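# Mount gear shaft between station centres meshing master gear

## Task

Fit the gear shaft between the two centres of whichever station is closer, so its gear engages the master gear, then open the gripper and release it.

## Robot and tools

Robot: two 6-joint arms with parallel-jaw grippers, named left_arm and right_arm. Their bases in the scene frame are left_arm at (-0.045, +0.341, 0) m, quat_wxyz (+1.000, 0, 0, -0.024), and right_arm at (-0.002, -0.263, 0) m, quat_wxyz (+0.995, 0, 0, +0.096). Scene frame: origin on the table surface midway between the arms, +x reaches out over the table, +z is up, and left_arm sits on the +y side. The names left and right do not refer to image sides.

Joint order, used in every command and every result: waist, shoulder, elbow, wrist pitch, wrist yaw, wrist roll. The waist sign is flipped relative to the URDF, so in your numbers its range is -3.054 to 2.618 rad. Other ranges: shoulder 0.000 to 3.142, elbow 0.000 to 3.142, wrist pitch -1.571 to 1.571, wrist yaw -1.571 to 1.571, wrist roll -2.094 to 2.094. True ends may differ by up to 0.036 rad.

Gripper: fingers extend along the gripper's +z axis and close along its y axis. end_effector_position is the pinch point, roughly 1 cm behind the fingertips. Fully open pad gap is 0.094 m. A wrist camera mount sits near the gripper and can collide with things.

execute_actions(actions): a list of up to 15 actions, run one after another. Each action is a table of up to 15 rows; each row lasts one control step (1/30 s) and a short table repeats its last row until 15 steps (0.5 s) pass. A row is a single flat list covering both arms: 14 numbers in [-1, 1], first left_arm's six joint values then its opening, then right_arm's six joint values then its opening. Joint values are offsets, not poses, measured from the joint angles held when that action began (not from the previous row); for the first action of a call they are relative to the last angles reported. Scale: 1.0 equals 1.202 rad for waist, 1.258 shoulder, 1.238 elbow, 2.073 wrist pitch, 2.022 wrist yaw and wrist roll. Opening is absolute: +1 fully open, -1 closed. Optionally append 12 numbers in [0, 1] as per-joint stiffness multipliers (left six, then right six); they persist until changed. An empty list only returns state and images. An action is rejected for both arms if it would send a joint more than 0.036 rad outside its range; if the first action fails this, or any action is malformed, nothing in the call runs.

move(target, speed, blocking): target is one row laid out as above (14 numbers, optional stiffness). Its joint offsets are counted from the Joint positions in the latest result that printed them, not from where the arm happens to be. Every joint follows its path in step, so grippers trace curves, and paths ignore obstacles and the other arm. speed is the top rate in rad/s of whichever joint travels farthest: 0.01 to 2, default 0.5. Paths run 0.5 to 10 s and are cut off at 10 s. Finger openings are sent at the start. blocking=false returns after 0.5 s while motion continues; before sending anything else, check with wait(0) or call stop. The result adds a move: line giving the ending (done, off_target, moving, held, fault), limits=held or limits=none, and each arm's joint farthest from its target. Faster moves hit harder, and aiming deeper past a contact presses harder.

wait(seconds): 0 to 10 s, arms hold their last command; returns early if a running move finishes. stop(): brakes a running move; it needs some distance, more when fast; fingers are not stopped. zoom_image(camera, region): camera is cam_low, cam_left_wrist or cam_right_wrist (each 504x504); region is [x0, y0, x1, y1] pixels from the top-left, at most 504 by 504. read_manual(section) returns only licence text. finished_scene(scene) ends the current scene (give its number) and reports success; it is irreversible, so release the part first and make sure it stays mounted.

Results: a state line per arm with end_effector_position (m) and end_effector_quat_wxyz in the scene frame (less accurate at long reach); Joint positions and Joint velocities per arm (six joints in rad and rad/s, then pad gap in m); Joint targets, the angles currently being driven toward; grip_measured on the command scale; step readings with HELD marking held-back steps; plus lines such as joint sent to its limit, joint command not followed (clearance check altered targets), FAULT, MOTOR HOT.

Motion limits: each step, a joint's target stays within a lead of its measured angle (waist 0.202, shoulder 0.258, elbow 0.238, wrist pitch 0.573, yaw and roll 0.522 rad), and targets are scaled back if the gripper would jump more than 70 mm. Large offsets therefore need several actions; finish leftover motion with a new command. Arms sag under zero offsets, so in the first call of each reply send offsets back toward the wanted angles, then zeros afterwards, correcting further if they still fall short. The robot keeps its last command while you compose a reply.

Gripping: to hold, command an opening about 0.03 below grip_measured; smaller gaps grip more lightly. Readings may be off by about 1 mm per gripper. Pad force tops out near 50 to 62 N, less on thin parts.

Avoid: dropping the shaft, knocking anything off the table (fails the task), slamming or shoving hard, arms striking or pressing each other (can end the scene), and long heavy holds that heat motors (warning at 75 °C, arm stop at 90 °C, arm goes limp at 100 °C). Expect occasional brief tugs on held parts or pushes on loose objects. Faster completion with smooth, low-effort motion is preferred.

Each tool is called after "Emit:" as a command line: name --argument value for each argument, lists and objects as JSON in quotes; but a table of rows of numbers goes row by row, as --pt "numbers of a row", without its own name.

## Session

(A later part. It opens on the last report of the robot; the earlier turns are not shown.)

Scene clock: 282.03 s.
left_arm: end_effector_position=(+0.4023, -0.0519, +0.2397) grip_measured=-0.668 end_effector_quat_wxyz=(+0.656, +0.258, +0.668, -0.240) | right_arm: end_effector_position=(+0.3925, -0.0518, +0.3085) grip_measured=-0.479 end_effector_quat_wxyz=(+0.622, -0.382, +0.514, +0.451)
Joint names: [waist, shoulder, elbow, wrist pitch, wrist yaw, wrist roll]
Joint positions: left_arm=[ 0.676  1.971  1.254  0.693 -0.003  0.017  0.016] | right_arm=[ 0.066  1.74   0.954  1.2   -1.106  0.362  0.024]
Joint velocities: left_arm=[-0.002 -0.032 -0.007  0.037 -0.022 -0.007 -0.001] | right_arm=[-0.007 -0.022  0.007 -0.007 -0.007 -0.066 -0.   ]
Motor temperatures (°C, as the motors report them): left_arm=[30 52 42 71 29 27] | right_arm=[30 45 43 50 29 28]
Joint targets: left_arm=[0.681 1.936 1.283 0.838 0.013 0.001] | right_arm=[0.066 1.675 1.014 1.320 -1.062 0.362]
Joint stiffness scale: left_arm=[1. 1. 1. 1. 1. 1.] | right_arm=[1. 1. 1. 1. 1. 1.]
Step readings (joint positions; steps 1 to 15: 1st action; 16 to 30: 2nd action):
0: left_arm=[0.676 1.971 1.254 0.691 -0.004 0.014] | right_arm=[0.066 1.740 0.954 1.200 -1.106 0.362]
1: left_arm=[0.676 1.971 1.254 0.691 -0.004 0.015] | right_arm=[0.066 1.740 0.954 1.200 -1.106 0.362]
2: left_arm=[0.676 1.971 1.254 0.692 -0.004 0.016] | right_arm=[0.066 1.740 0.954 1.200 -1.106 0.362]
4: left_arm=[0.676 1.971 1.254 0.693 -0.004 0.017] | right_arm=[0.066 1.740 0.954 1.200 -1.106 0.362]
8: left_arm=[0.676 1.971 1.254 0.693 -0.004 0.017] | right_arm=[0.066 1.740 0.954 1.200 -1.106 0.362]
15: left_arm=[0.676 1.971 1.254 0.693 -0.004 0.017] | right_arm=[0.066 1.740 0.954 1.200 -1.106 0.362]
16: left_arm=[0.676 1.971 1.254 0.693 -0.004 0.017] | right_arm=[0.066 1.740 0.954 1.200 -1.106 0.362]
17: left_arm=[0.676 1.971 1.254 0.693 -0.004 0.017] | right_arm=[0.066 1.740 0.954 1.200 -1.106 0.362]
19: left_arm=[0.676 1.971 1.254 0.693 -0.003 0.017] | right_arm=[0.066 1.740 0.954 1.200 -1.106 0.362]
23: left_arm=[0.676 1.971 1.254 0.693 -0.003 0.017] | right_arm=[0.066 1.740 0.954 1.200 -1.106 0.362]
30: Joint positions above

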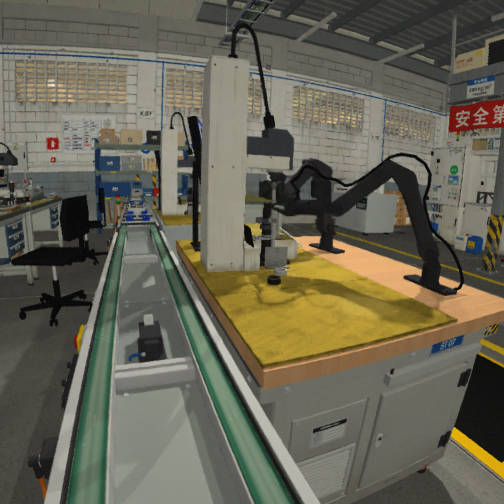

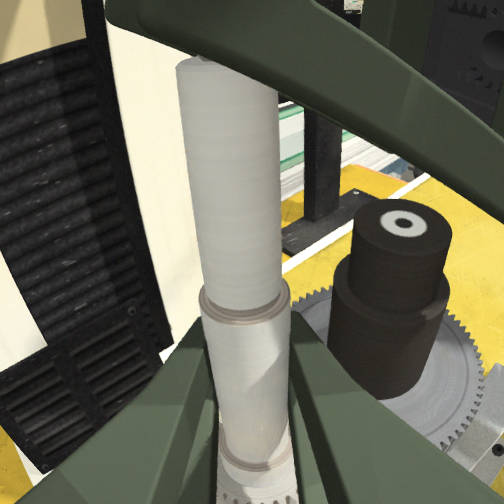

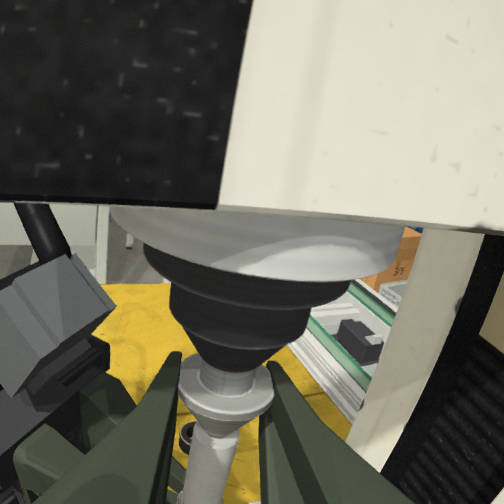

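Emit:
execute_actions --actions '[[[0,-0.02,0.016,0.08,0,0.004,-0.76,0,-0.052,0.048,0.058,0.022,0,-0.56],[0,-0.018,0.013,0.085,0,0.004,-0.76,0,-0.052,0.048,0.058,0.022,0,-0.56],[0,-0.016,0.010,0.09,0,0.004,-0.76,0,-0.052,0.048,0.058,0.022,0,-0.56]],[[0.004,-0.028,0.024,0.07,0.008,-0.01,-0.76,0,-0.052,0.048,0.058,0.022,0,-0.56]]]'

Emit:
zoom_image --camera "cam_low" --region '[235, 175, 325, 265]'

Scene clock: 286.10 s.
left_arm: end_effector_position=(+0.4024, -0.0517, +0.2386) grip_measured=-0.668 end_effector_quat_wxyz=(+0.661, +0.256, +0.663, -0.241) | right_arm: end_effector_position=(+0.3925, -0.0518, +0.3085) grip_measured=-0.479 end_effector_quat_wxyz=(+0.622, -0.382, +0.514, +0.451)
Joint names: [waist, shoulder, elbow, wrist pitch, wrist yaw, wrist roll]
Joint positions: left_arm=[ 0.676  1.979  1.245  0.724 -0.005  0.018  0.016] | right_arm=[ 0.066  1.74   0.954  1.2   -1.106  0.362  0.024]
Joint velocities: left_arm=[-0.027 -0.007 -0.007  0.022  0.022  0.007 -0.001] | right_arm=[ 0.017 -0.022  0.012  0.037  0.037 -0.037  0.001]
Motor temperatures (°C, as the motors report them): left_arm=[30 52 42 71 29 27] | right_arm=[30 45 43 50 29 28]
Joint targets: left_arm=[0.681 1.944 1.274 0.869 0.012 0.000] | right_arm=[0.066 1.675 1.014 1.320 -1.062 0.362]
Joint stiffness scale: left_arm=[1. 1. 1. 1. 1. 1.] | right_arm=[1. 1. 1. 1. 1. 1.]
Step readings (joint positions; steps 1 to 15: 1st action; 16 to 30: 2nd action):
0: left_arm=[0.676 1.971 1.254 0.693 -0.003 0.017] | right_arm=[0.066 1.740 0.954 1.200 -1.106 0.362]
1: left_arm=[0.676 1.971 1.253 0.693 -0.003 0.017] | right_arm=[0.066 1.740 0.954 1.200 -1.106 0.362]
2: left_arm=[0.676 1.971 1.251 0.696 -0.003 0.017] | right_arm=[0.066 1.740 0.954 1.200 -1.106 0.362]
4: left_arm=[0.676 1.973 1.247 0.705 -0.003 0.017] | right_arm=[0.066 1.740 0.954 1.200 -1.106 0.362]
8: left_arm=[0.676 1.978 1.245 0.720 -0.005 0.019] | right_arm=[0.066 1.740 0.954 1.200 -1.106 0.362]
15: left_arm=[0.676 1.979 1.245 0.724 -0.005 0.020] | right_arm=[0.066 1.740 0.954 1.200 -1.106 0.362]
16: left_arm=[0.676 1.979 1.245 0.724 -0.005 0.019] | right_arm=[0.066 1.740 0.954 1.200 -1.106 0.362]
17: left_arm=[0.676 1.979 1.245 0.724 -0.005 0.019] | right_arm=[0.066 1.740 0.954 1.200 -1.106 0.362]
19: left_arm=[0.676 1.979 1.245 0.724 -0.005 0.018] | right_arm=[0.066 1.740 0.954 1.200 -1.106 0.362]
23: left_arm=[0.676 1.979 1.245 0.724 -0.005 0.018] | right_arm=[0.066 1.740 0.954 1.200 -1.106 0.362]
30: Joint positions above

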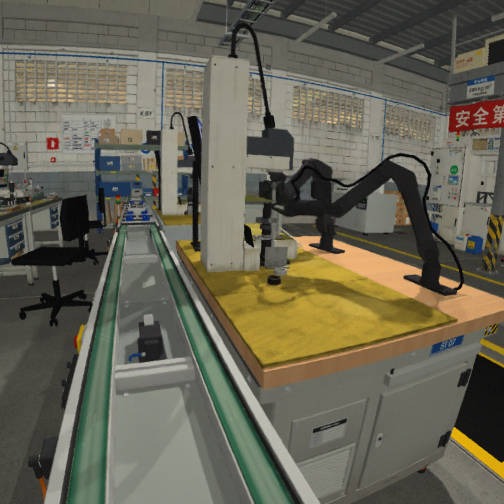

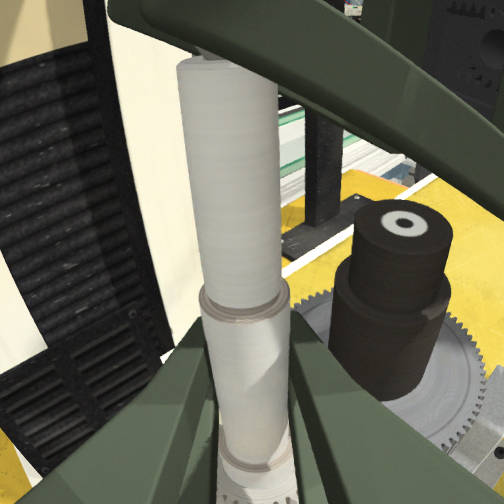

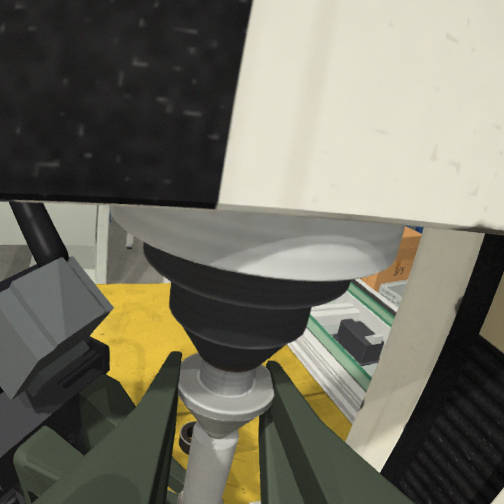

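Region (235, 175, 325, 265) of cam_low's 504x504 image, scaled by 5.600, with more detail than that image has.

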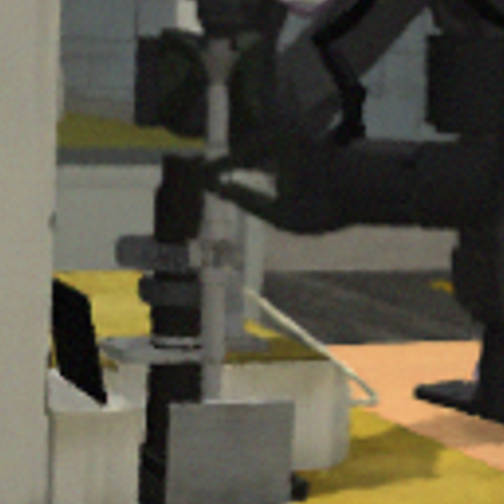

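Emit:
execute_actions --actions '[[[0,-0.018,0.013,0.078,0,0.008,-0.76,0,-0.028,0.026,0.062,0.022,0,-0.56]],[[0,-0.018,0.013,0.078,0,0,-0.76,0,-0.022,0.02,0.062,0.022,0,-0.56]]]'

Emit:
zoom_image --camera "cam_low" --region '[235, 175, 325, 265]'

Scene clock: 290.63 s.
left_arm: end_effector_position=(+0.4025, -0.0517, +0.2389) grip_measured=-0.668 end_effector_quat_wxyz=(+0.662, +0.257, +0.662, -0.240) | right_arm: end_effector_position=(+0.3925, -0.0518, +0.3085) grip_measured=-0.479 end_effector_quat_wxyz=(+0.622, -0.382, +0.514, +0.451)
Joint names: [waist, shoulder, elbow, wrist pitch, wrist yaw, wrist roll]
Joint positions: left_arm=[ 0.676  1.979  1.245  0.725 -0.005  0.023  0.016] | right_arm=[ 0.066  1.74   0.954  1.2   -1.106  0.362  0.024]
Joint velocities: left_arm=[ 0.017 -0.007 -0.007 -0.007 -0.022 -0.051 -0.001] | right_arm=[ 0.007  0.007  0.002 -0.051  0.051 -0.037 -0.001]
Motor temperatures (°C, as the motors report them): left_arm=[30 52 42 72 29 27] | right_arm=[30 45 43 50 29 28]
Joint targets: left_arm=[0.676 1.957 1.261 0.887 -0.005 0.023] | right_arm=[0.066 1.712 0.979 1.328 -1.062 0.362]
Joint stiffness scale: left_arm=[1. 1. 1. 1. 1. 1.] | right_arm=[1. 1. 1. 1. 1. 1.]
Step readings (joint positions; steps 1 to 15: 1st action; 16 to 30: 2nd action):
0: left_arm=[0.676 1.979 1.245 0.724 -0.005 0.018] | right_arm=[0.066 1.740 0.954 1.200 -1.106 0.362]
1: left_arm=[0.676 1.979 1.245 0.724 -0.005 0.019] | right_arm=[0.066 1.740 0.954 1.200 -1.106 0.362]
2: left_arm=[0.676 1.979 1.245 0.725 -0.005 0.021] | right_arm=[0.066 1.740 0.954 1.200 -1.106 0.362]
4: left_arm=[0.676 1.979 1.245 0.725 -0.005 0.022] | right_arm=[0.066 1.740 0.954 1.200 -1.106 0.362]
8: left_arm=[0.676 1.979 1.245 0.725 -0.005 0.022] | right_arm=[0.066 1.740 0.954 1.200 -1.106 0.362]
15: left_arm=[0.676 1.979 1.245 0.725 -0.005 0.023] | right_arm=[0.066 1.740 0.954 1.200 -1.106 0.362]
16: left_arm=[0.676 1.979 1.245 0.725 -0.005 0.023] | right_arm=[0.066 1.740 0.954 1.200 -1.106 0.362]
17: left_arm=[0.676 1.979 1.245 0.725 -0.005 0.023] | right_arm=[0.066 1.740 0.954 1.200 -1.106 0.362]
19: left_arm=[0.676 1.979 1.245 0.725 -0.005 0.023] | right_arm=[0.066 1.740 0.954 1.200 -1.106 0.362]
23: left_arm=[0.676 1.979 1.245 0.725 -0.005 0.023] | right_arm=[0.066 1.740 0.954 1.200 -1.106 0.362]
30: Joint positions above

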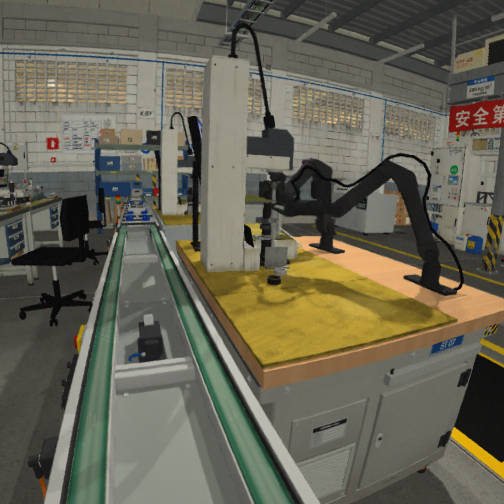

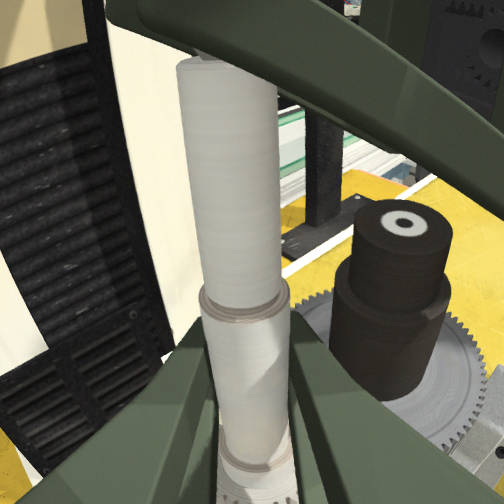

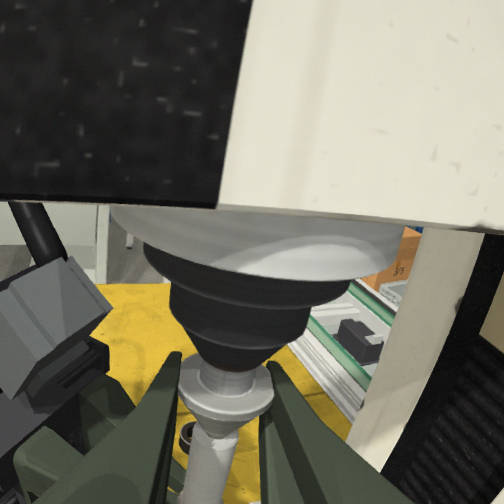

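Region (235, 175, 325, 265) of cam_low's 504x504 image, scaled by 5.600, with more detail than that image has.

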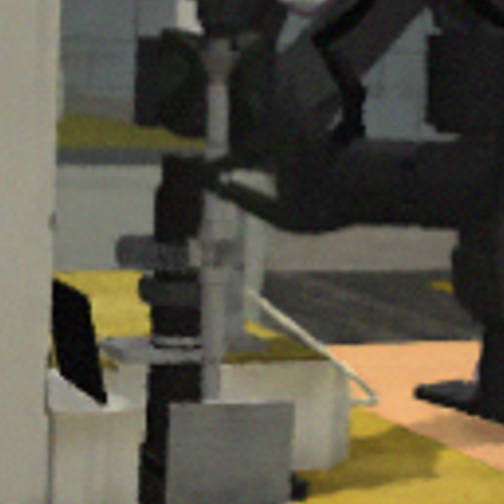

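Emit:
execute_actions --actions '[[[0,-0.015,0.010,0.078,0,0.004,-0.76,0,-0.016,0.014,0.062,0.022,0,-0.56]],[[0,-0.015,0.010,0.078,0,0.004,-0.76,0,-0.012,0.010,0.062,0.022,0,-0.56]]]'

Emit:
zoom_image --camera "cam_low" --region '[235, 175, 325, 265]'

Scene clock: 294.17 s.
left_arm: end_effector_position=(+0.4018, -0.0510, +0.2348) grip_measured=-0.668 end_effector_quat_wxyz=(+0.664, +0.257, +0.660, -0.240) | right_arm: end_effector_position=(+0.3925, -0.0515, +0.3072) grip_measured=-0.479 end_effector_quat_wxyz=(+0.622, -0.384, +0.512, +0.451)
Joint names: [waist, shoulder, elbow, wrist pitch, wrist yaw, wrist roll]
Joint positions: left_arm=[ 0.676  1.986  1.23   0.752 -0.005  0.026  0.016] | right_arm=[ 0.066  1.747  0.954  1.212 -1.11   0.364  0.024]
Joint velocities: left_arm=[-0.002 -0.012  0.012 -0.022 -0.007 -0.022 -0.   ] | right_arm=[ 0.007 -0.002  0.012 -0.007  0.022 -0.066 -0.001]
Motor temperatures (°C, as the motors report them): left_arm=[30 52 42 72 29 27] | right_arm=[30 44 42 51 29 28]
Joint targets: left_arm=[0.676 1.967 1.250 0.902 -0.005 0.033] | right_arm=[0.066 1.725 0.967 1.328 -1.062 0.362]
Joint stiffness scale: left_arm=[1. 1. 1. 1. 1. 1.] | right_arm=[1. 1. 1. 1. 1. 1.]
Step readings (joint positions; steps 1 to 15: 1st action; 16 to 30: 2nd action):
0: left_arm=[0.676 1.979 1.245 0.725 -0.005 0.023] | right_arm=[0.066 1.740 0.954 1.200 -1.106 0.362]
1: left_arm=[0.676 1.980 1.244 0.726 -0.005 0.023] | right_arm=[0.066 1.740 0.954 1.200 -1.106 0.362]
2: left_arm=[0.676 1.981 1.243 0.730 -0.005 0.023] | right_arm=[0.066 1.740 0.954 1.200 -1.106 0.362]
4: left_arm=[0.676 1.983 1.240 0.736 -0.005 0.024] | right_arm=[0.066 1.740 0.954 1.200 -1.106 0.362]
8: left_arm=[0.676 1.986 1.237 0.740 -0.005 0.024] | right_arm=[0.066 1.740 0.954 1.200 -1.106 0.362]
15: left_arm=[0.676 1.986 1.237 0.741 -0.005 0.025] | right_arm=[0.066 1.740 0.954 1.200 -1.106 0.362]
16: left_arm=[0.676 1.986 1.237 0.742 -0.005 0.025] | right_arm=[0.066 1.741 0.954 1.201 -1.106 0.362]
17: left_arm=[0.676 1.986 1.235 0.746 -0.005 0.025] | right_arm=[0.066 1.743 0.954 1.204 -1.108 0.362]
19: left_arm=[0.676 1.986 1.232 0.750 -0.005 0.026] | right_arm=[0.066 1.746 0.954 1.208 -1.109 0.363]
23: left_arm=[0.676 1.986 1.230 0.752 -0.005 0.026] | right_arm=[0.066 1.747 0.954 1.211 -1.110 0.364]
30: Joint positions above

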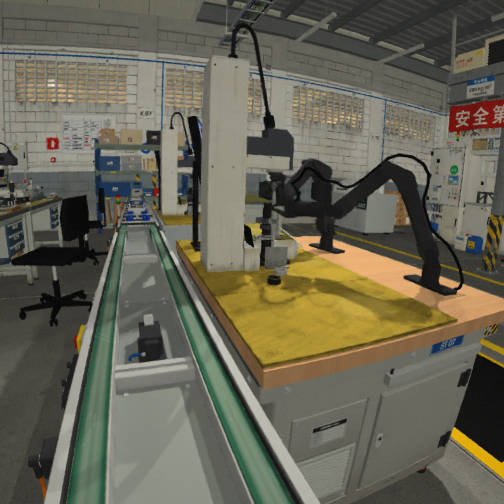

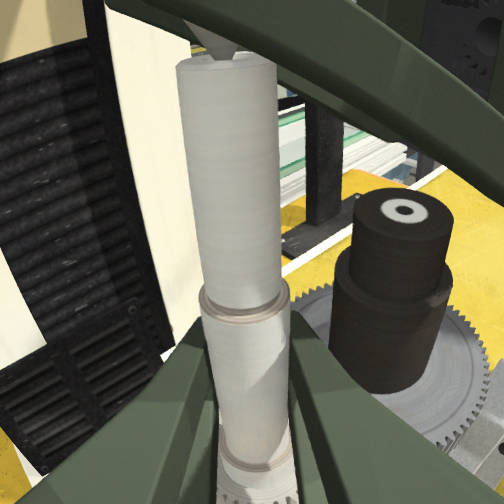

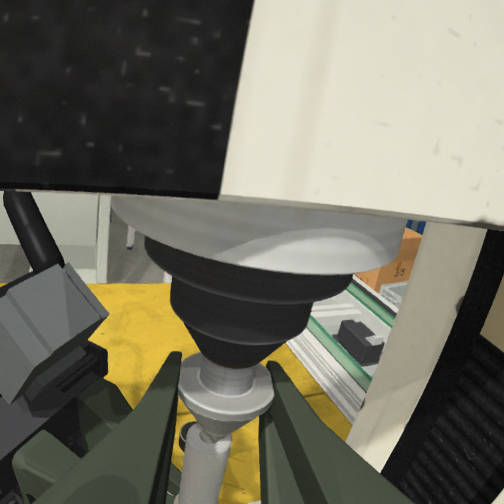

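Region (235, 175, 325, 265) of cam_low's 504x504 image, scaled by 5.600, with more detail than that image has.

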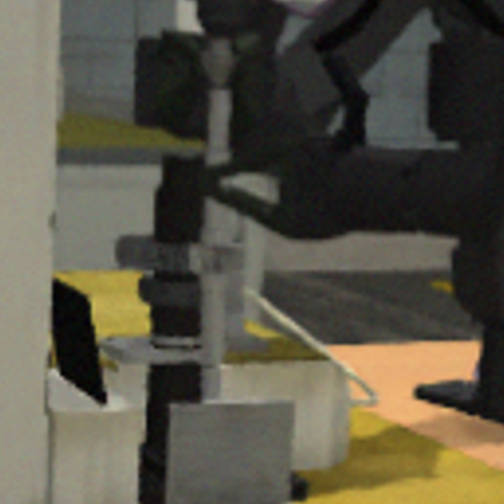

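Tip still just in the hole. Bring the quill down to catch up.

Emit:
execute_actions --actions '[[[0,-0.02,0.02,0.072,0,0,-0.76,0,-0.014,0.006,0.05,0.02,0,-0.56]],[[0,-0.02,0.02,0.074,0,0,-0.76,0,-0.013,0.005,0.048,0.018,0,-0.56]]]'

Emit:
zoom_image --camera "cam_low" --region '[235, 175, 325, 265]'

Scene clock: 297.80 s.
left_arm: end_effector_position=(+0.4019, -0.0512, +0.2339) grip_measured=-0.668 end_effector_quat_wxyz=(+0.663, +0.258, +0.660, -0.239) | right_arm: end_effector_position=(+0.3926, -0.0516, +0.3040) grip_measured=-0.479 end_effector_quat_wxyz=(+0.620, -0.382, +0.515, +0.452)
Joint names: [waist, shoulder, elbow, wrist pitch, wrist yaw, wrist roll]
Joint positions: left_arm=[ 0.676  1.988  1.23   0.753 -0.005  0.026  0.016] | right_arm=[ 0.066  1.749  0.948  1.212 -1.109  0.365  0.024]
Joint velocities: left_arm=[-0.012  0.007  0.002 -0.081  0.007 -0.007  0.002] | right_arm=[-0.022 -0.002 -0.002 -0.081 -0.007 -0.007 -0.001]
Motor temperatures (°C, as the motors report them): left_arm=[30 52 42 73 29 27] | right_arm=[30 44 42 51 29 28]
Joint targets: left_arm=[0.676 1.963 1.255 0.906 -0.005 0.026] | right_arm=[0.066 1.731 0.954 1.312 -1.071 0.365]
Joint stiffness scale: left_arm=[1. 1. 1. 1. 1. 1.] | right_arm=[1. 1. 1. 1. 1. 1.]
Step readings (joint positions; steps 1 to 15: 1st action; 16 to 30: 2nd action):
0: left_arm=[0.676 1.986 1.230 0.752 -0.005 0.026] | right_arm=[0.066 1.747 0.954 1.212 -1.110 0.364]
1: left_arm=[0.676 1.986 1.230 0.752 -0.005 0.026] | right_arm=[0.066 1.747 0.953 1.212 -1.109 0.365]
2: left_arm=[0.676 1.986 1.230 0.752 -0.005 0.026] | right_arm=[0.066 1.747 0.952 1.212 -1.109 0.365]
4: left_arm=[0.676 1.987 1.230 0.752 -0.005 0.026] | right_arm=[0.066 1.747 0.949 1.212 -1.108 0.365]
8: left_arm=[0.676 1.988 1.230 0.753 -0.005 0.026] | right_arm=[0.066 1.747 0.948 1.212 -1.107 0.365]
15: left_arm=[0.676 1.988 1.230 0.753 -0.005 0.026] | right_arm=[0.066 1.747 0.948 1.212 -1.107 0.365]
16: left_arm=[0.676 1.988 1.230 0.753 -0.005 0.026] | right_arm=[0.066 1.748 0.948 1.212 -1.107 0.365]
17: left_arm=[0.676 1.988 1.230 0.753 -0.005 0.026] | right_arm=[0.066 1.748 0.948 1.212 -1.108 0.365]
19: left_arm=[0.676 1.988 1.230 0.753 -0.005 0.026] | right_arm=[0.066 1.749 0.948 1.212 -1.109 0.365]
23: left_arm=[0.676 1.988 1.230 0.753 -0.005 0.026] | right_arm=[0.066 1.749 0.948 1.212 -1.109 0.365]
30: Joint positions above

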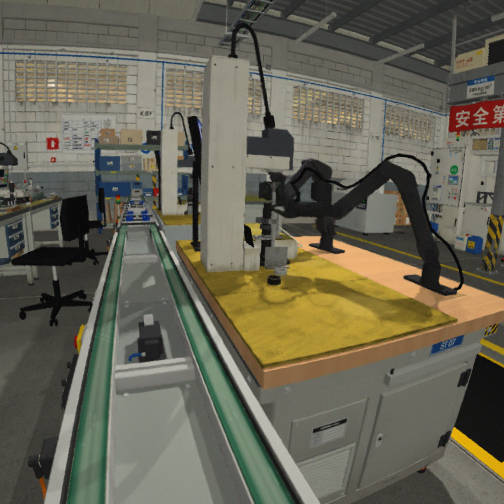

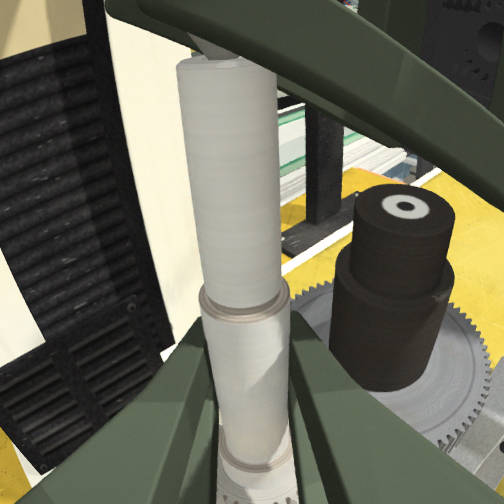

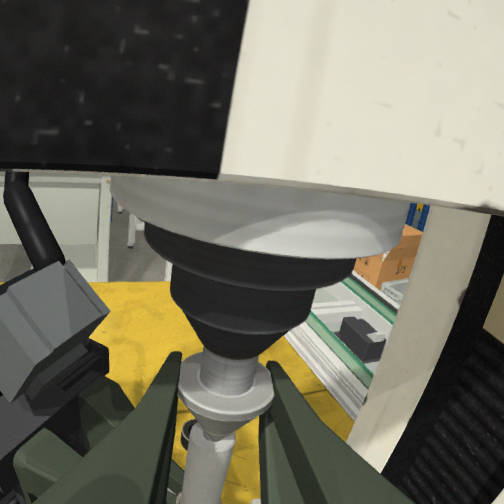

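Region (235, 175, 325, 265) of cam_low's 504x504 image, scaled by 5.600, with more detail than that image has.

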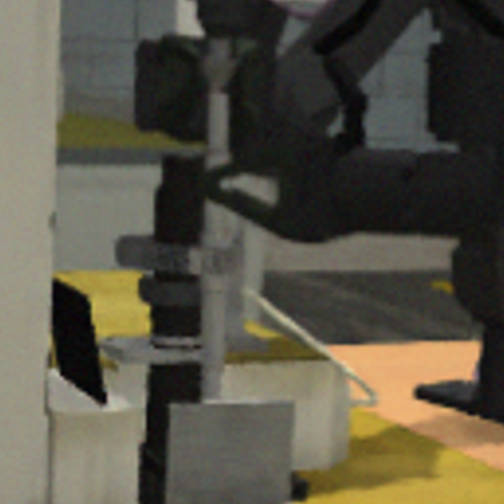

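Emit:
execute_actions --actions '[[[0,-0.019,0.018,0.077,0,0,-0.76,0,-0.009,0.002,0.044,0.016,0,-0.56]],[[0,-0.019,0.017,0.078,0,0,-0.76,0,-0.007,0.0,0.04,0.014,0,-0.56]],[[0,-0.019,0.017,0.078,0,0,-0.76,0,-0.005,-0.002,0.036,0.012,0,-0.56]]]'

Emit:
zoom_image --camera "cam_low" --region '[235, 175, 325, 265]'

Scene clock: 301.53 s.
left_arm: end_effector_position=(+0.4021, -0.0510, +0.2279) grip_measured=-0.668 end_effector_quat_wxyz=(+0.660, +0.258, +0.664, -0.238) | right_arm: end_effector_position=(+0.3926, -0.0516, +0.2963) grip_measured=-0.479 end_effector_quat_wxyz=(+0.617, -0.380, +0.519, +0.453)
Joint names: [waist, shoulder, elbow, wrist pitch, wrist yaw, wrist roll]
Joint positions: left_arm=[ 0.676  1.994  1.224  0.755 -0.006  0.026  0.016] | right_arm=[ 0.066  1.757  0.932  1.219 -1.109  0.357  0.024]
Joint velocities: left_arm=[ 0.027 -0.002 -0.002 -0.11  -0.007 -0.081 -0.   ] | right_arm=[-0.002 -0.032 -0.002  0.007  0.022  0.007  0.   ]
Motor temperatures (°C, as the motors report them): left_arm=[30 52 42 73 29 27] | right_arm=[30 43 41 51 29 28]
Joint targets: left_arm=[0.676 1.971 1.245 0.916 -0.006 0.026] | right_arm=[0.066 1.751 0.930 1.294 -1.084 0.359]
Joint stiffness scale: left_arm=[1. 1. 1. 1. 1. 1.] | right_arm=[1. 1. 1. 1. 1. 1.]
Step readings (joint positions; steps 1 to 15: 1st action; 16 to 30: 2nd action; 31 to 45: 3rd action):
0: left_arm=[0.676 1.988 1.230 0.753 -0.005 0.026] | right_arm=[0.066 1.749 0.948 1.212 -1.109 0.365]
1: left_arm=[0.676 1.988 1.230 0.753 -0.005 0.026] | right_arm=[0.066 1.749 0.946 1.212 -1.109 0.365]
2: left_arm=[0.676 1.989 1.230 0.753 -0.005 0.026] | right_arm=[0.066 1.749 0.945 1.212 -1.108 0.365]
4: left_arm=[0.676 1.991 1.230 0.754 -0.005 0.026] | right_arm=[0.066 1.751 0.942 1.213 -1.109 0.365]
8: left_arm=[0.676 1.993 1.229 0.754 -0.006 0.026] | right_arm=[0.066 1.753 0.939 1.215 -1.109 0.363]
15: left_arm=[0.676 1.993 1.229 0.754 -0.006 0.026] | right_arm=[0.066 1.753 0.939 1.215 -1.109 0.363]
16: left_arm=[0.676 1.993 1.229 0.754 -0.006 0.026] | right_arm=[0.066 1.753 0.938 1.215 -1.109 0.362]
17: left_arm=[0.676 1.993 1.229 0.754 -0.006 0.026] | right_arm=[0.066 1.753 0.937 1.216 -1.108 0.362]
19: left_arm=[0.676 1.993 1.227 0.754 -0.006 0.026] | right_arm=[0.066 1.754 0.935 1.216 -1.108 0.361]
23: left_arm=[0.676 1.994 1.225 0.755 -0.006 0.026] | right_arm=[0.066 1.757 0.933 1.219 -1.109 0.359]
30: left_arm=[0.676 1.994 1.224 0.755 -0.006 0.026] | right_arm=[0.066 1.757 0.932 1.219 -1.109 0.359]
31: left_arm=[0.676 1.994 1.224 0.755 -0.006 0.026] | right_arm=[0.066 1.757 0.932 1.219 -1.109 0.358]
32: left_arm=[0.676 1.994 1.224 0.755 -0.006 0.026] | right_arm=[0.066 1.757 0.932 1.219 -1.109 0.358]
34: left_arm=[0.676 1.994 1.224 0.755 -0.006 0.026] | right_arm=[0.066 1.757 0.932 1.219 -1.109 0.357]
38: left_arm=[0.676 1.994 1.224 0.755 -0.006 0.026] | right_arm=[0.066 1.757 0.932 1.219 -1.109 0.357]
45: Joint positions above

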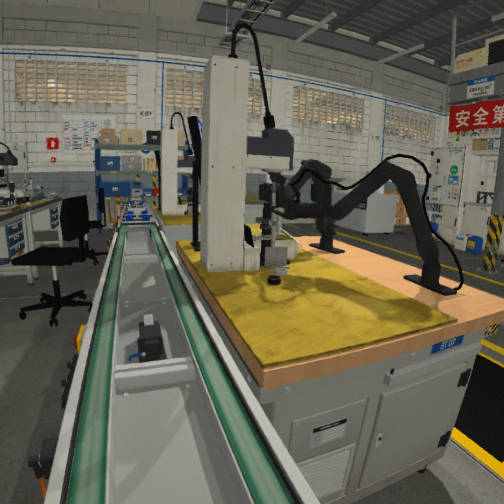

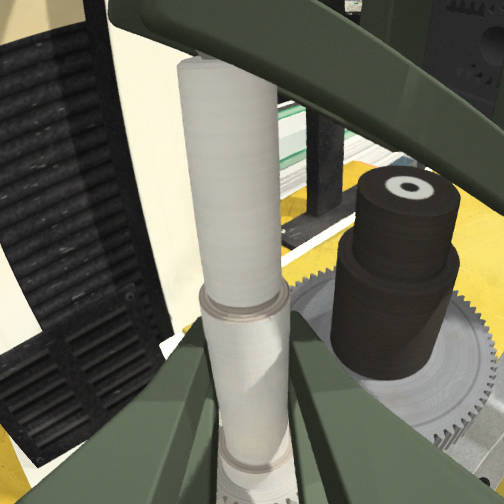

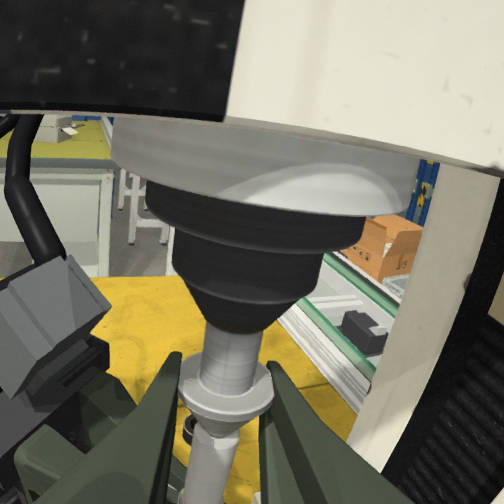

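Region (235, 175, 325, 265) of cam_low's 504x504 image, scaled by 5.600, with more detail than that image has.

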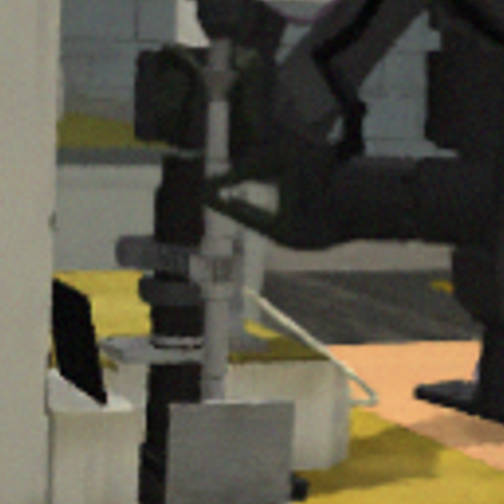

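Emit:
execute_actions --actions '[[[0,-0.015,0.012,0.05,0,0,-0.76,0,0,0,0.015,0.005,0,-0.56]],[[0,-0.01,0.01,0.03,0,0,-0.76,0,0,0,0,0,0,-0.48]],[[0,-0.01,0.01,0.02,0,0,-0.76,0,0,0,0,0,0,-0.1]]]'

Emit:
move --target '[0,0,0,0.005,0,0,-0.76, 0.12,-0.115,-0.1,0.005,0,0,-0.1]' --speed 0.25

Scene clock: 307.43 s.
left_arm: end_effector_position=(+0.4018, -0.0506, +0.2096) grip_measured=-0.668 end_effector_quat_wxyz=(+0.641, +0.266, +0.682, -0.230) | right_arm: end_effector_position=(+0.3923, -0.0515, +0.2904) grip_measured=-0.102 end_effector_quat_wxyz=(+0.611, -0.385, +0.522, +0.454)
Joint names: [waist, shoulder, elbow, wrist pitch, wrist yaw, wrist roll]
Joint positions: left_arm=[ 0.676  2.003  1.218  0.712 -0.007  0.026  0.016] | right_arm=[ 0.069  1.766  0.93   1.213 -1.124  0.347  0.042]
Joint velocities: left_arm=[-0.002 -0.007 -0.017  0.037 -0.007  0.051  0.001] | right_arm=[-0.007  0.012  0.012 -0.037  0.007  0.022 -0.   ]
Motor temperatures (°C, as the motors report them): left_arm=[30 52 42 74 29 27] | right_arm=[30 42 40 50 29 28]
Joint targets: left_arm=[0.676 1.990 1.231 0.756 -0.007 0.026] | right_arm=[0.069 1.766 0.930 1.212 -1.124 0.347]
Joint stiffness scale: left_arm=[1. 1. 1. 1. 1. 1.] | right_arm=[1. 1. 1. 1. 1. 1.]
Step readings (joint positions; steps 1 to 15: 1st action; 16 to 30: 2nd action; 31 to 45: 3rd action):
0: left_arm=[0.676 1.994 1.224 0.755 -0.006 0.026] | right_arm=[0.066 1.757 0.932 1.219 -1.109 0.357]
1: left_arm=[0.676 1.994 1.224 0.753 -0.006 0.026] | right_arm=[0.066 1.759 0.932 1.218 -1.110 0.357]
2: left_arm=[0.676 1.994 1.223 0.751 -0.007 0.026] | right_arm=[0.066 1.760 0.932 1.218 -1.113 0.356]
4: left_arm=[0.676 1.994 1.220 0.747 -0.007 0.026] | right_arm=[0.068 1.764 0.932 1.216 -1.120 0.354]
8: left_arm=[0.676 1.994 1.218 0.742 -0.007 0.026] | right_arm=[0.069 1.766 0.930 1.215 -1.123 0.350]
15: left_arm=[0.676 1.994 1.218 0.742 -0.007 0.026] | right_arm=[0.069 1.766 0.930 1.215 -1.123 0.350]
16: left_arm=[0.676 1.994 1.218 0.738 -0.007 0.026] | right_arm=[0.069 1.766 0.930 1.213 -1.124 0.349]
17: left_arm=[0.676 1.994 1.218 0.733 -0.007 0.026] | right_arm=[0.069 1.766 0.930 1.212 -1.124 0.348]
19: left_arm=[0.676 1.994 1.218 0.726 -0.007 0.026] | right_arm=[0.069 1.766 0.930 1.212 -1.124 0.347]
23: left_arm=[0.676 2.003 1.218 0.715 -0.007 0.026] | right_arm=[0.069 1.766 0.930 1.212 -1.124 0.347]
30: left_arm=[0.676 2.003 1.218 0.715 -0.007 0.026] | right_arm=[0.069 1.766 0.930 1.212 -1.124 0.347]
31: left_arm=[0.676 2.003 1.218 0.713 -0.007 0.026] | right_arm=[0.069 1.766 0.930 1.212 -1.124 0.347]
32: left_arm=[0.676 2.003 1.218 0.712 -0.007 0.026] | right_arm=[0.069 1.766 0.930 1.212 -1.124 0.347]
34: left_arm=[0.676 2.003 1.218 0.712 -0.007 0.026] | right_arm=[0.069 1.766 0.930 1.213 -1.124 0.347]
38: left_arm=[0.676 2.003 1.218 0.712 -0.007 0.026] | right_arm=[0.069 1.766 0.930 1.213 -1.124 0.347]
45: Joint positions above

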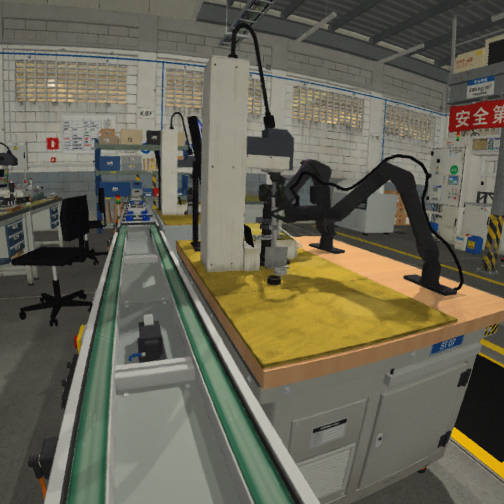

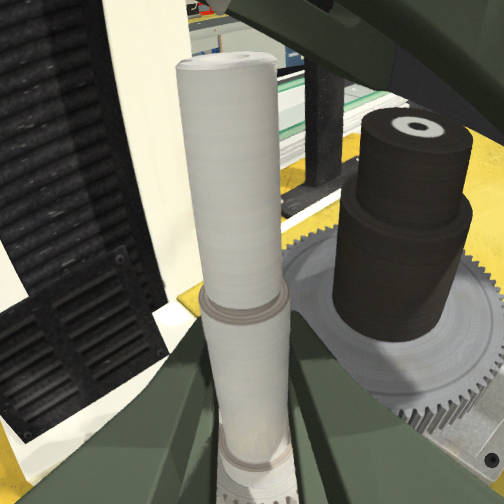

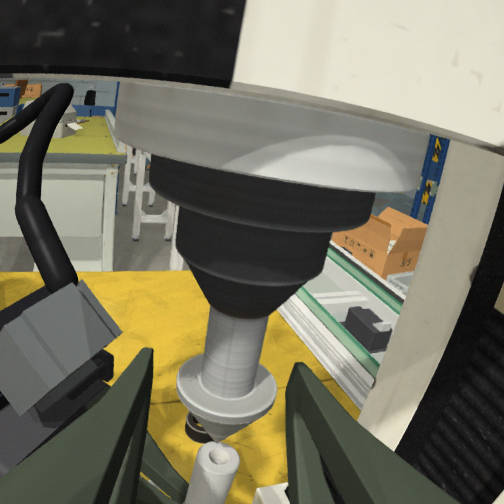

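Scene clock: 308.37 s.
left_arm: end_effector_position=(+0.4017, -0.0505, +0.2088) grip_measured=-0.668 end_effector_quat_wxyz=(+0.640, +0.266, +0.684, -0.230) | right_arm: end_effector_position=(+0.3862, -0.1073, +0.3029) grip_measured=-0.102 end_effector_quat_wxyz=(+0.648, -0.354, +0.538, +0.406)
Joint names: [waist, shoulder, elbow, wrist pitch, wrist yaw, wrist roll]
Joint positions: left_arm=[ 0.676  2.003  1.218  0.708 -0.007  0.026  0.016] | right_arm=[ 0.207  1.641  0.826  1.221 -1.125  0.347  0.042]
Joint velocities: left_arm=[ 0.012  0.002  0.002  0.022 -0.037  0.022  0.   ] | right_arm=[-0.002 -0.012  0.017 -0.051 -0.007 -0.066  0.   ]
Motor temperatures (°C, as the motors report them): left_arm=[30 51 42 73 29 27] | right_arm=[30 42 39 49 29 28]
Joint targets: left_arm=[0.676 2.003 1.218 0.722 -0.007 0.026] | right_arm=[0.213 1.622 0.806 1.224 -1.124 0.347]
Joint stiffness scale: left_arm=[1. 1. 1. 1. 1. 1.] | right_arm=[1. 1. 1. 1. 1. 1.]
move: done; limits=none; left_arm: farthest joint: the wrist pitch, 0.014 radians from its target (0.011 radians at the start); right_arm: farthest joint: the shoulder, 0.020 radians from its target (0.145 radians at the start)

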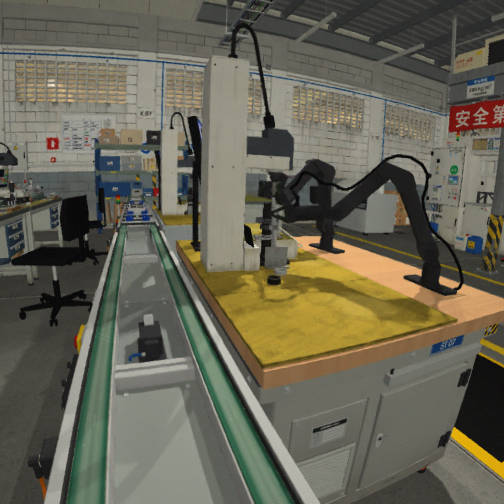

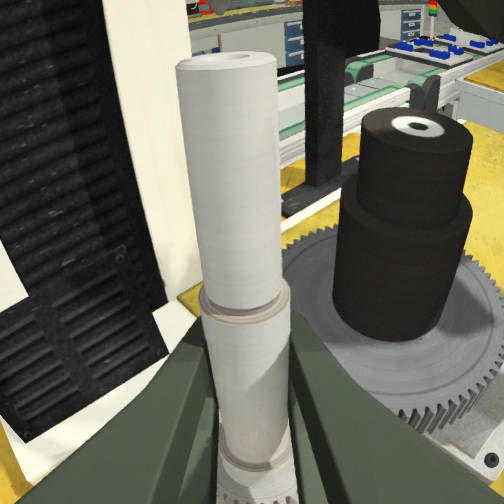

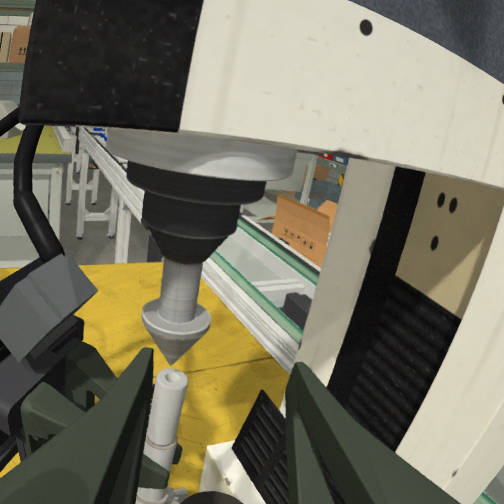

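Emit:
move --target '[0,0,0,0.005,0,0,-0.76, 0.14,-0.3,0.08,-0.35,0.2,-0.05,1]' --speed 0.9

Emit:
move --target '[0,0,0,0.005,0,0,-0.76, -0.6,-0.51,0.28,-0.72,0.358,-0.12,1]' --speed 1.1

Scene clock: 321.00 s.
left_arm: end_effector_position=(+0.4017, -0.0505, +0.2088) grip_measured=-0.668 end_effector_quat_wxyz=(+0.640, +0.266, +0.684, -0.230) | right_arm: end_effector_position=(+0.4085, -0.2144, +0.3666) grip_measured=+1.000 end_effector_quat_wxyz=(+0.697, -0.134, +0.655, +0.260)
Joint names: [waist, shoulder, elbow, wrist pitch, wrist yaw, wrist roll]
Joint positions: left_arm=[ 0.676  2.003  1.218  0.708 -0.007  0.026  0.016] | right_arm=[ 0.367  1.279  0.904  0.52  -0.728  0.251  0.094]
Joint velocities: left_arm=[-0.012 -0.017 -0.012 -0.051 -0.007 -0.022 -0.001] | right_arm=[-0.017 -0.002 -0.007 -0.066  0.022  0.007 -0.001]
Motor temperatures (°C, as the motors report them): left_arm=[30 50 41 66 29 27] | right_arm=[30 40 38 47 29 28]
Joint targets: left_arm=[0.676 2.003 1.218 0.719 -0.007 0.026] | right_arm=[0.375 1.264 0.925 0.496 -0.720 0.246]
Joint stiffness scale: left_arm=[1. 1. 1. 1. 1. 1.] | right_arm=[1. 1. 1. 1. 1. 1.]
move: off_target (right_arm); limits=none; left_arm: farthest joint: the wrist pitch, 0.010 radians from its target (0.010 radians at the start); right_arm: farthest joint: the wrist pitch, 0.024 radians from its target (0.726 radians at the start)

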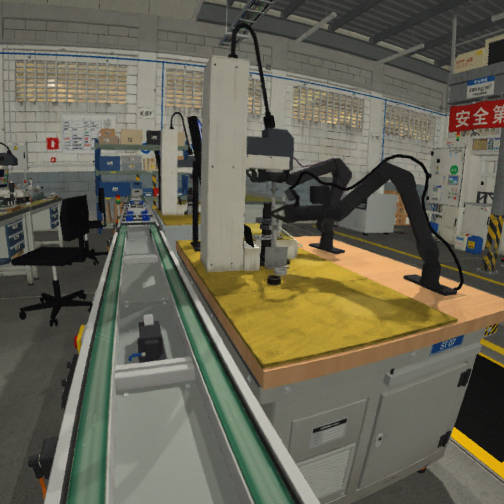

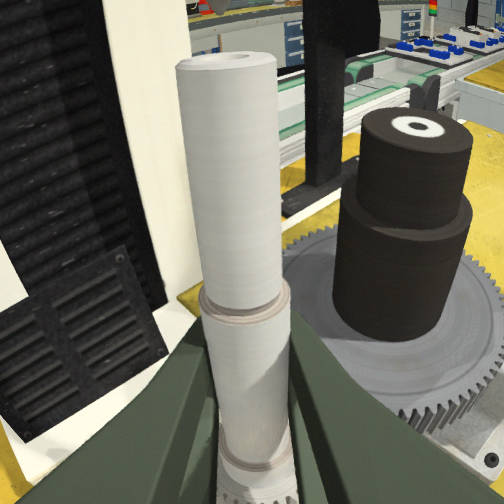

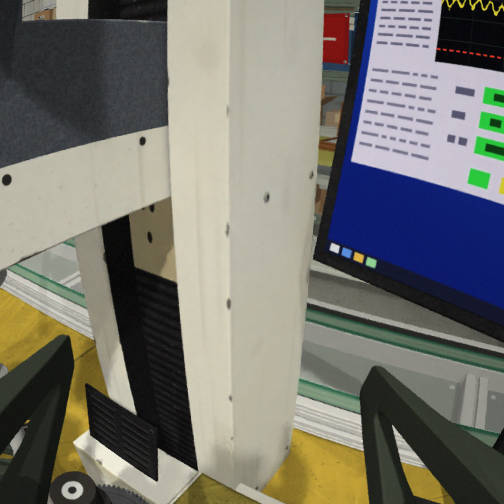

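Scene clock: 323.30 s.
left_arm: end_effector_position=(+0.4017, -0.0505, +0.2088) grip_measured=-0.668 end_effector_quat_wxyz=(+0.640, +0.266, +0.684, -0.230) | right_arm: end_effector_position=(+0.1806, -0.1516, +0.3731) grip_measured=+1.000 end_effector_quat_wxyz=(+0.543, -0.216, +0.796, +0.157)
Joint names: [waist, shoulder, elbow, wrist pitch, wrist yaw, wrist roll]
Joint positions: left_arm=[ 0.676  2.003  1.218  0.708 -0.007  0.026  0.016] | right_arm=[-0.344  0.65   1.23  -0.949 -0.01   0.013  0.094]
Joint velocities: left_arm=[ 0.017  0.002 -0.007 -0.066 -0.037  0.022 -0.002] | right_arm=[-0.007 -0.012 -0.007 -0.037  0.007 -0.051  0.   ]
Motor temperatures (°C, as the motors report them): left_arm=[30 50 40 65 29 27] | right_arm=[30 39 38 47 29 28]
Joint targets: left_arm=[0.676 2.003 1.218 0.719 -0.007 0.026] | right_arm=[-0.355 0.638 1.250 -0.973 -0.004 0.008]
Joint stiffness scale: left_arm=[1. 1. 1. 1. 1. 1.] | right_arm=[1. 1. 1. 1. 1. 1.]
move: off_target (right_arm); limits=none; left_arm: farthest joint: the wrist pitch, 0.010 radians from its target (0.010 radians at the start); right_arm: farthest joint: the wrist pitch, 0.023 radians from its target (1.493 radians at the start)

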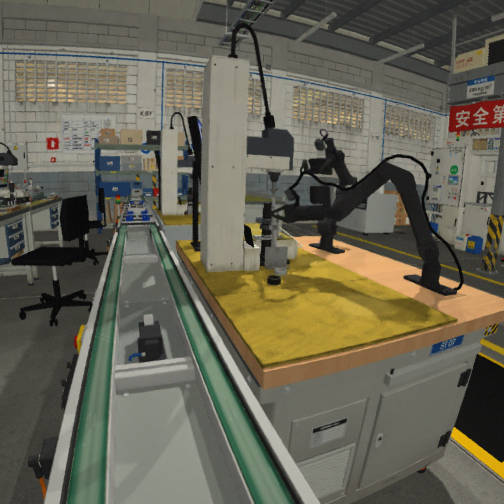

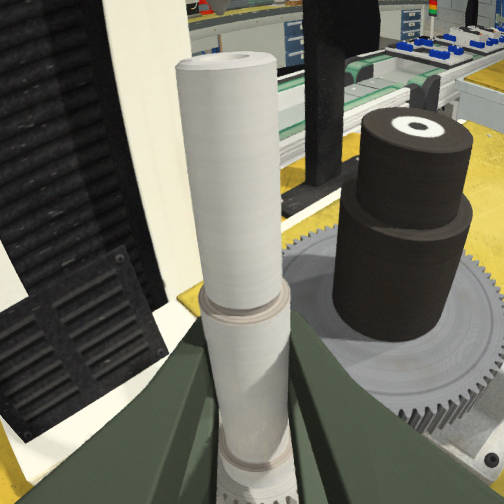

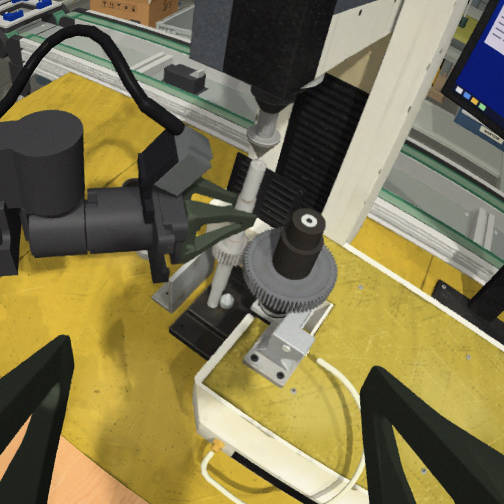

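Emit:
zoom_image --camera "cam_right_wrist" --region '[165, 230, 285, 350]'

Emit:
zoom_image --camera "cam_low" --region '[235, 175, 325, 265]'

Region (165, 230, 285, 350) of cam_right_wrist's 504x504 image, scaled by 4.200, with more detail than that image has.

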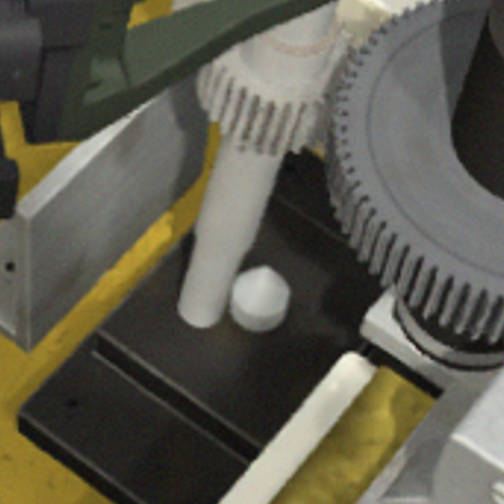

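Region (235, 175, 325, 265) of cam_low's 504x504 image, scaled by 5.600, with more detail than that image has.

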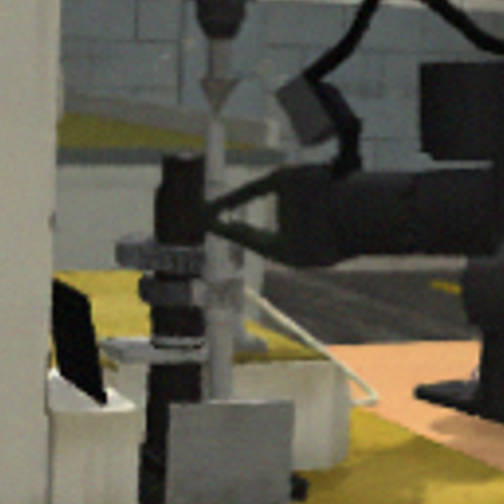

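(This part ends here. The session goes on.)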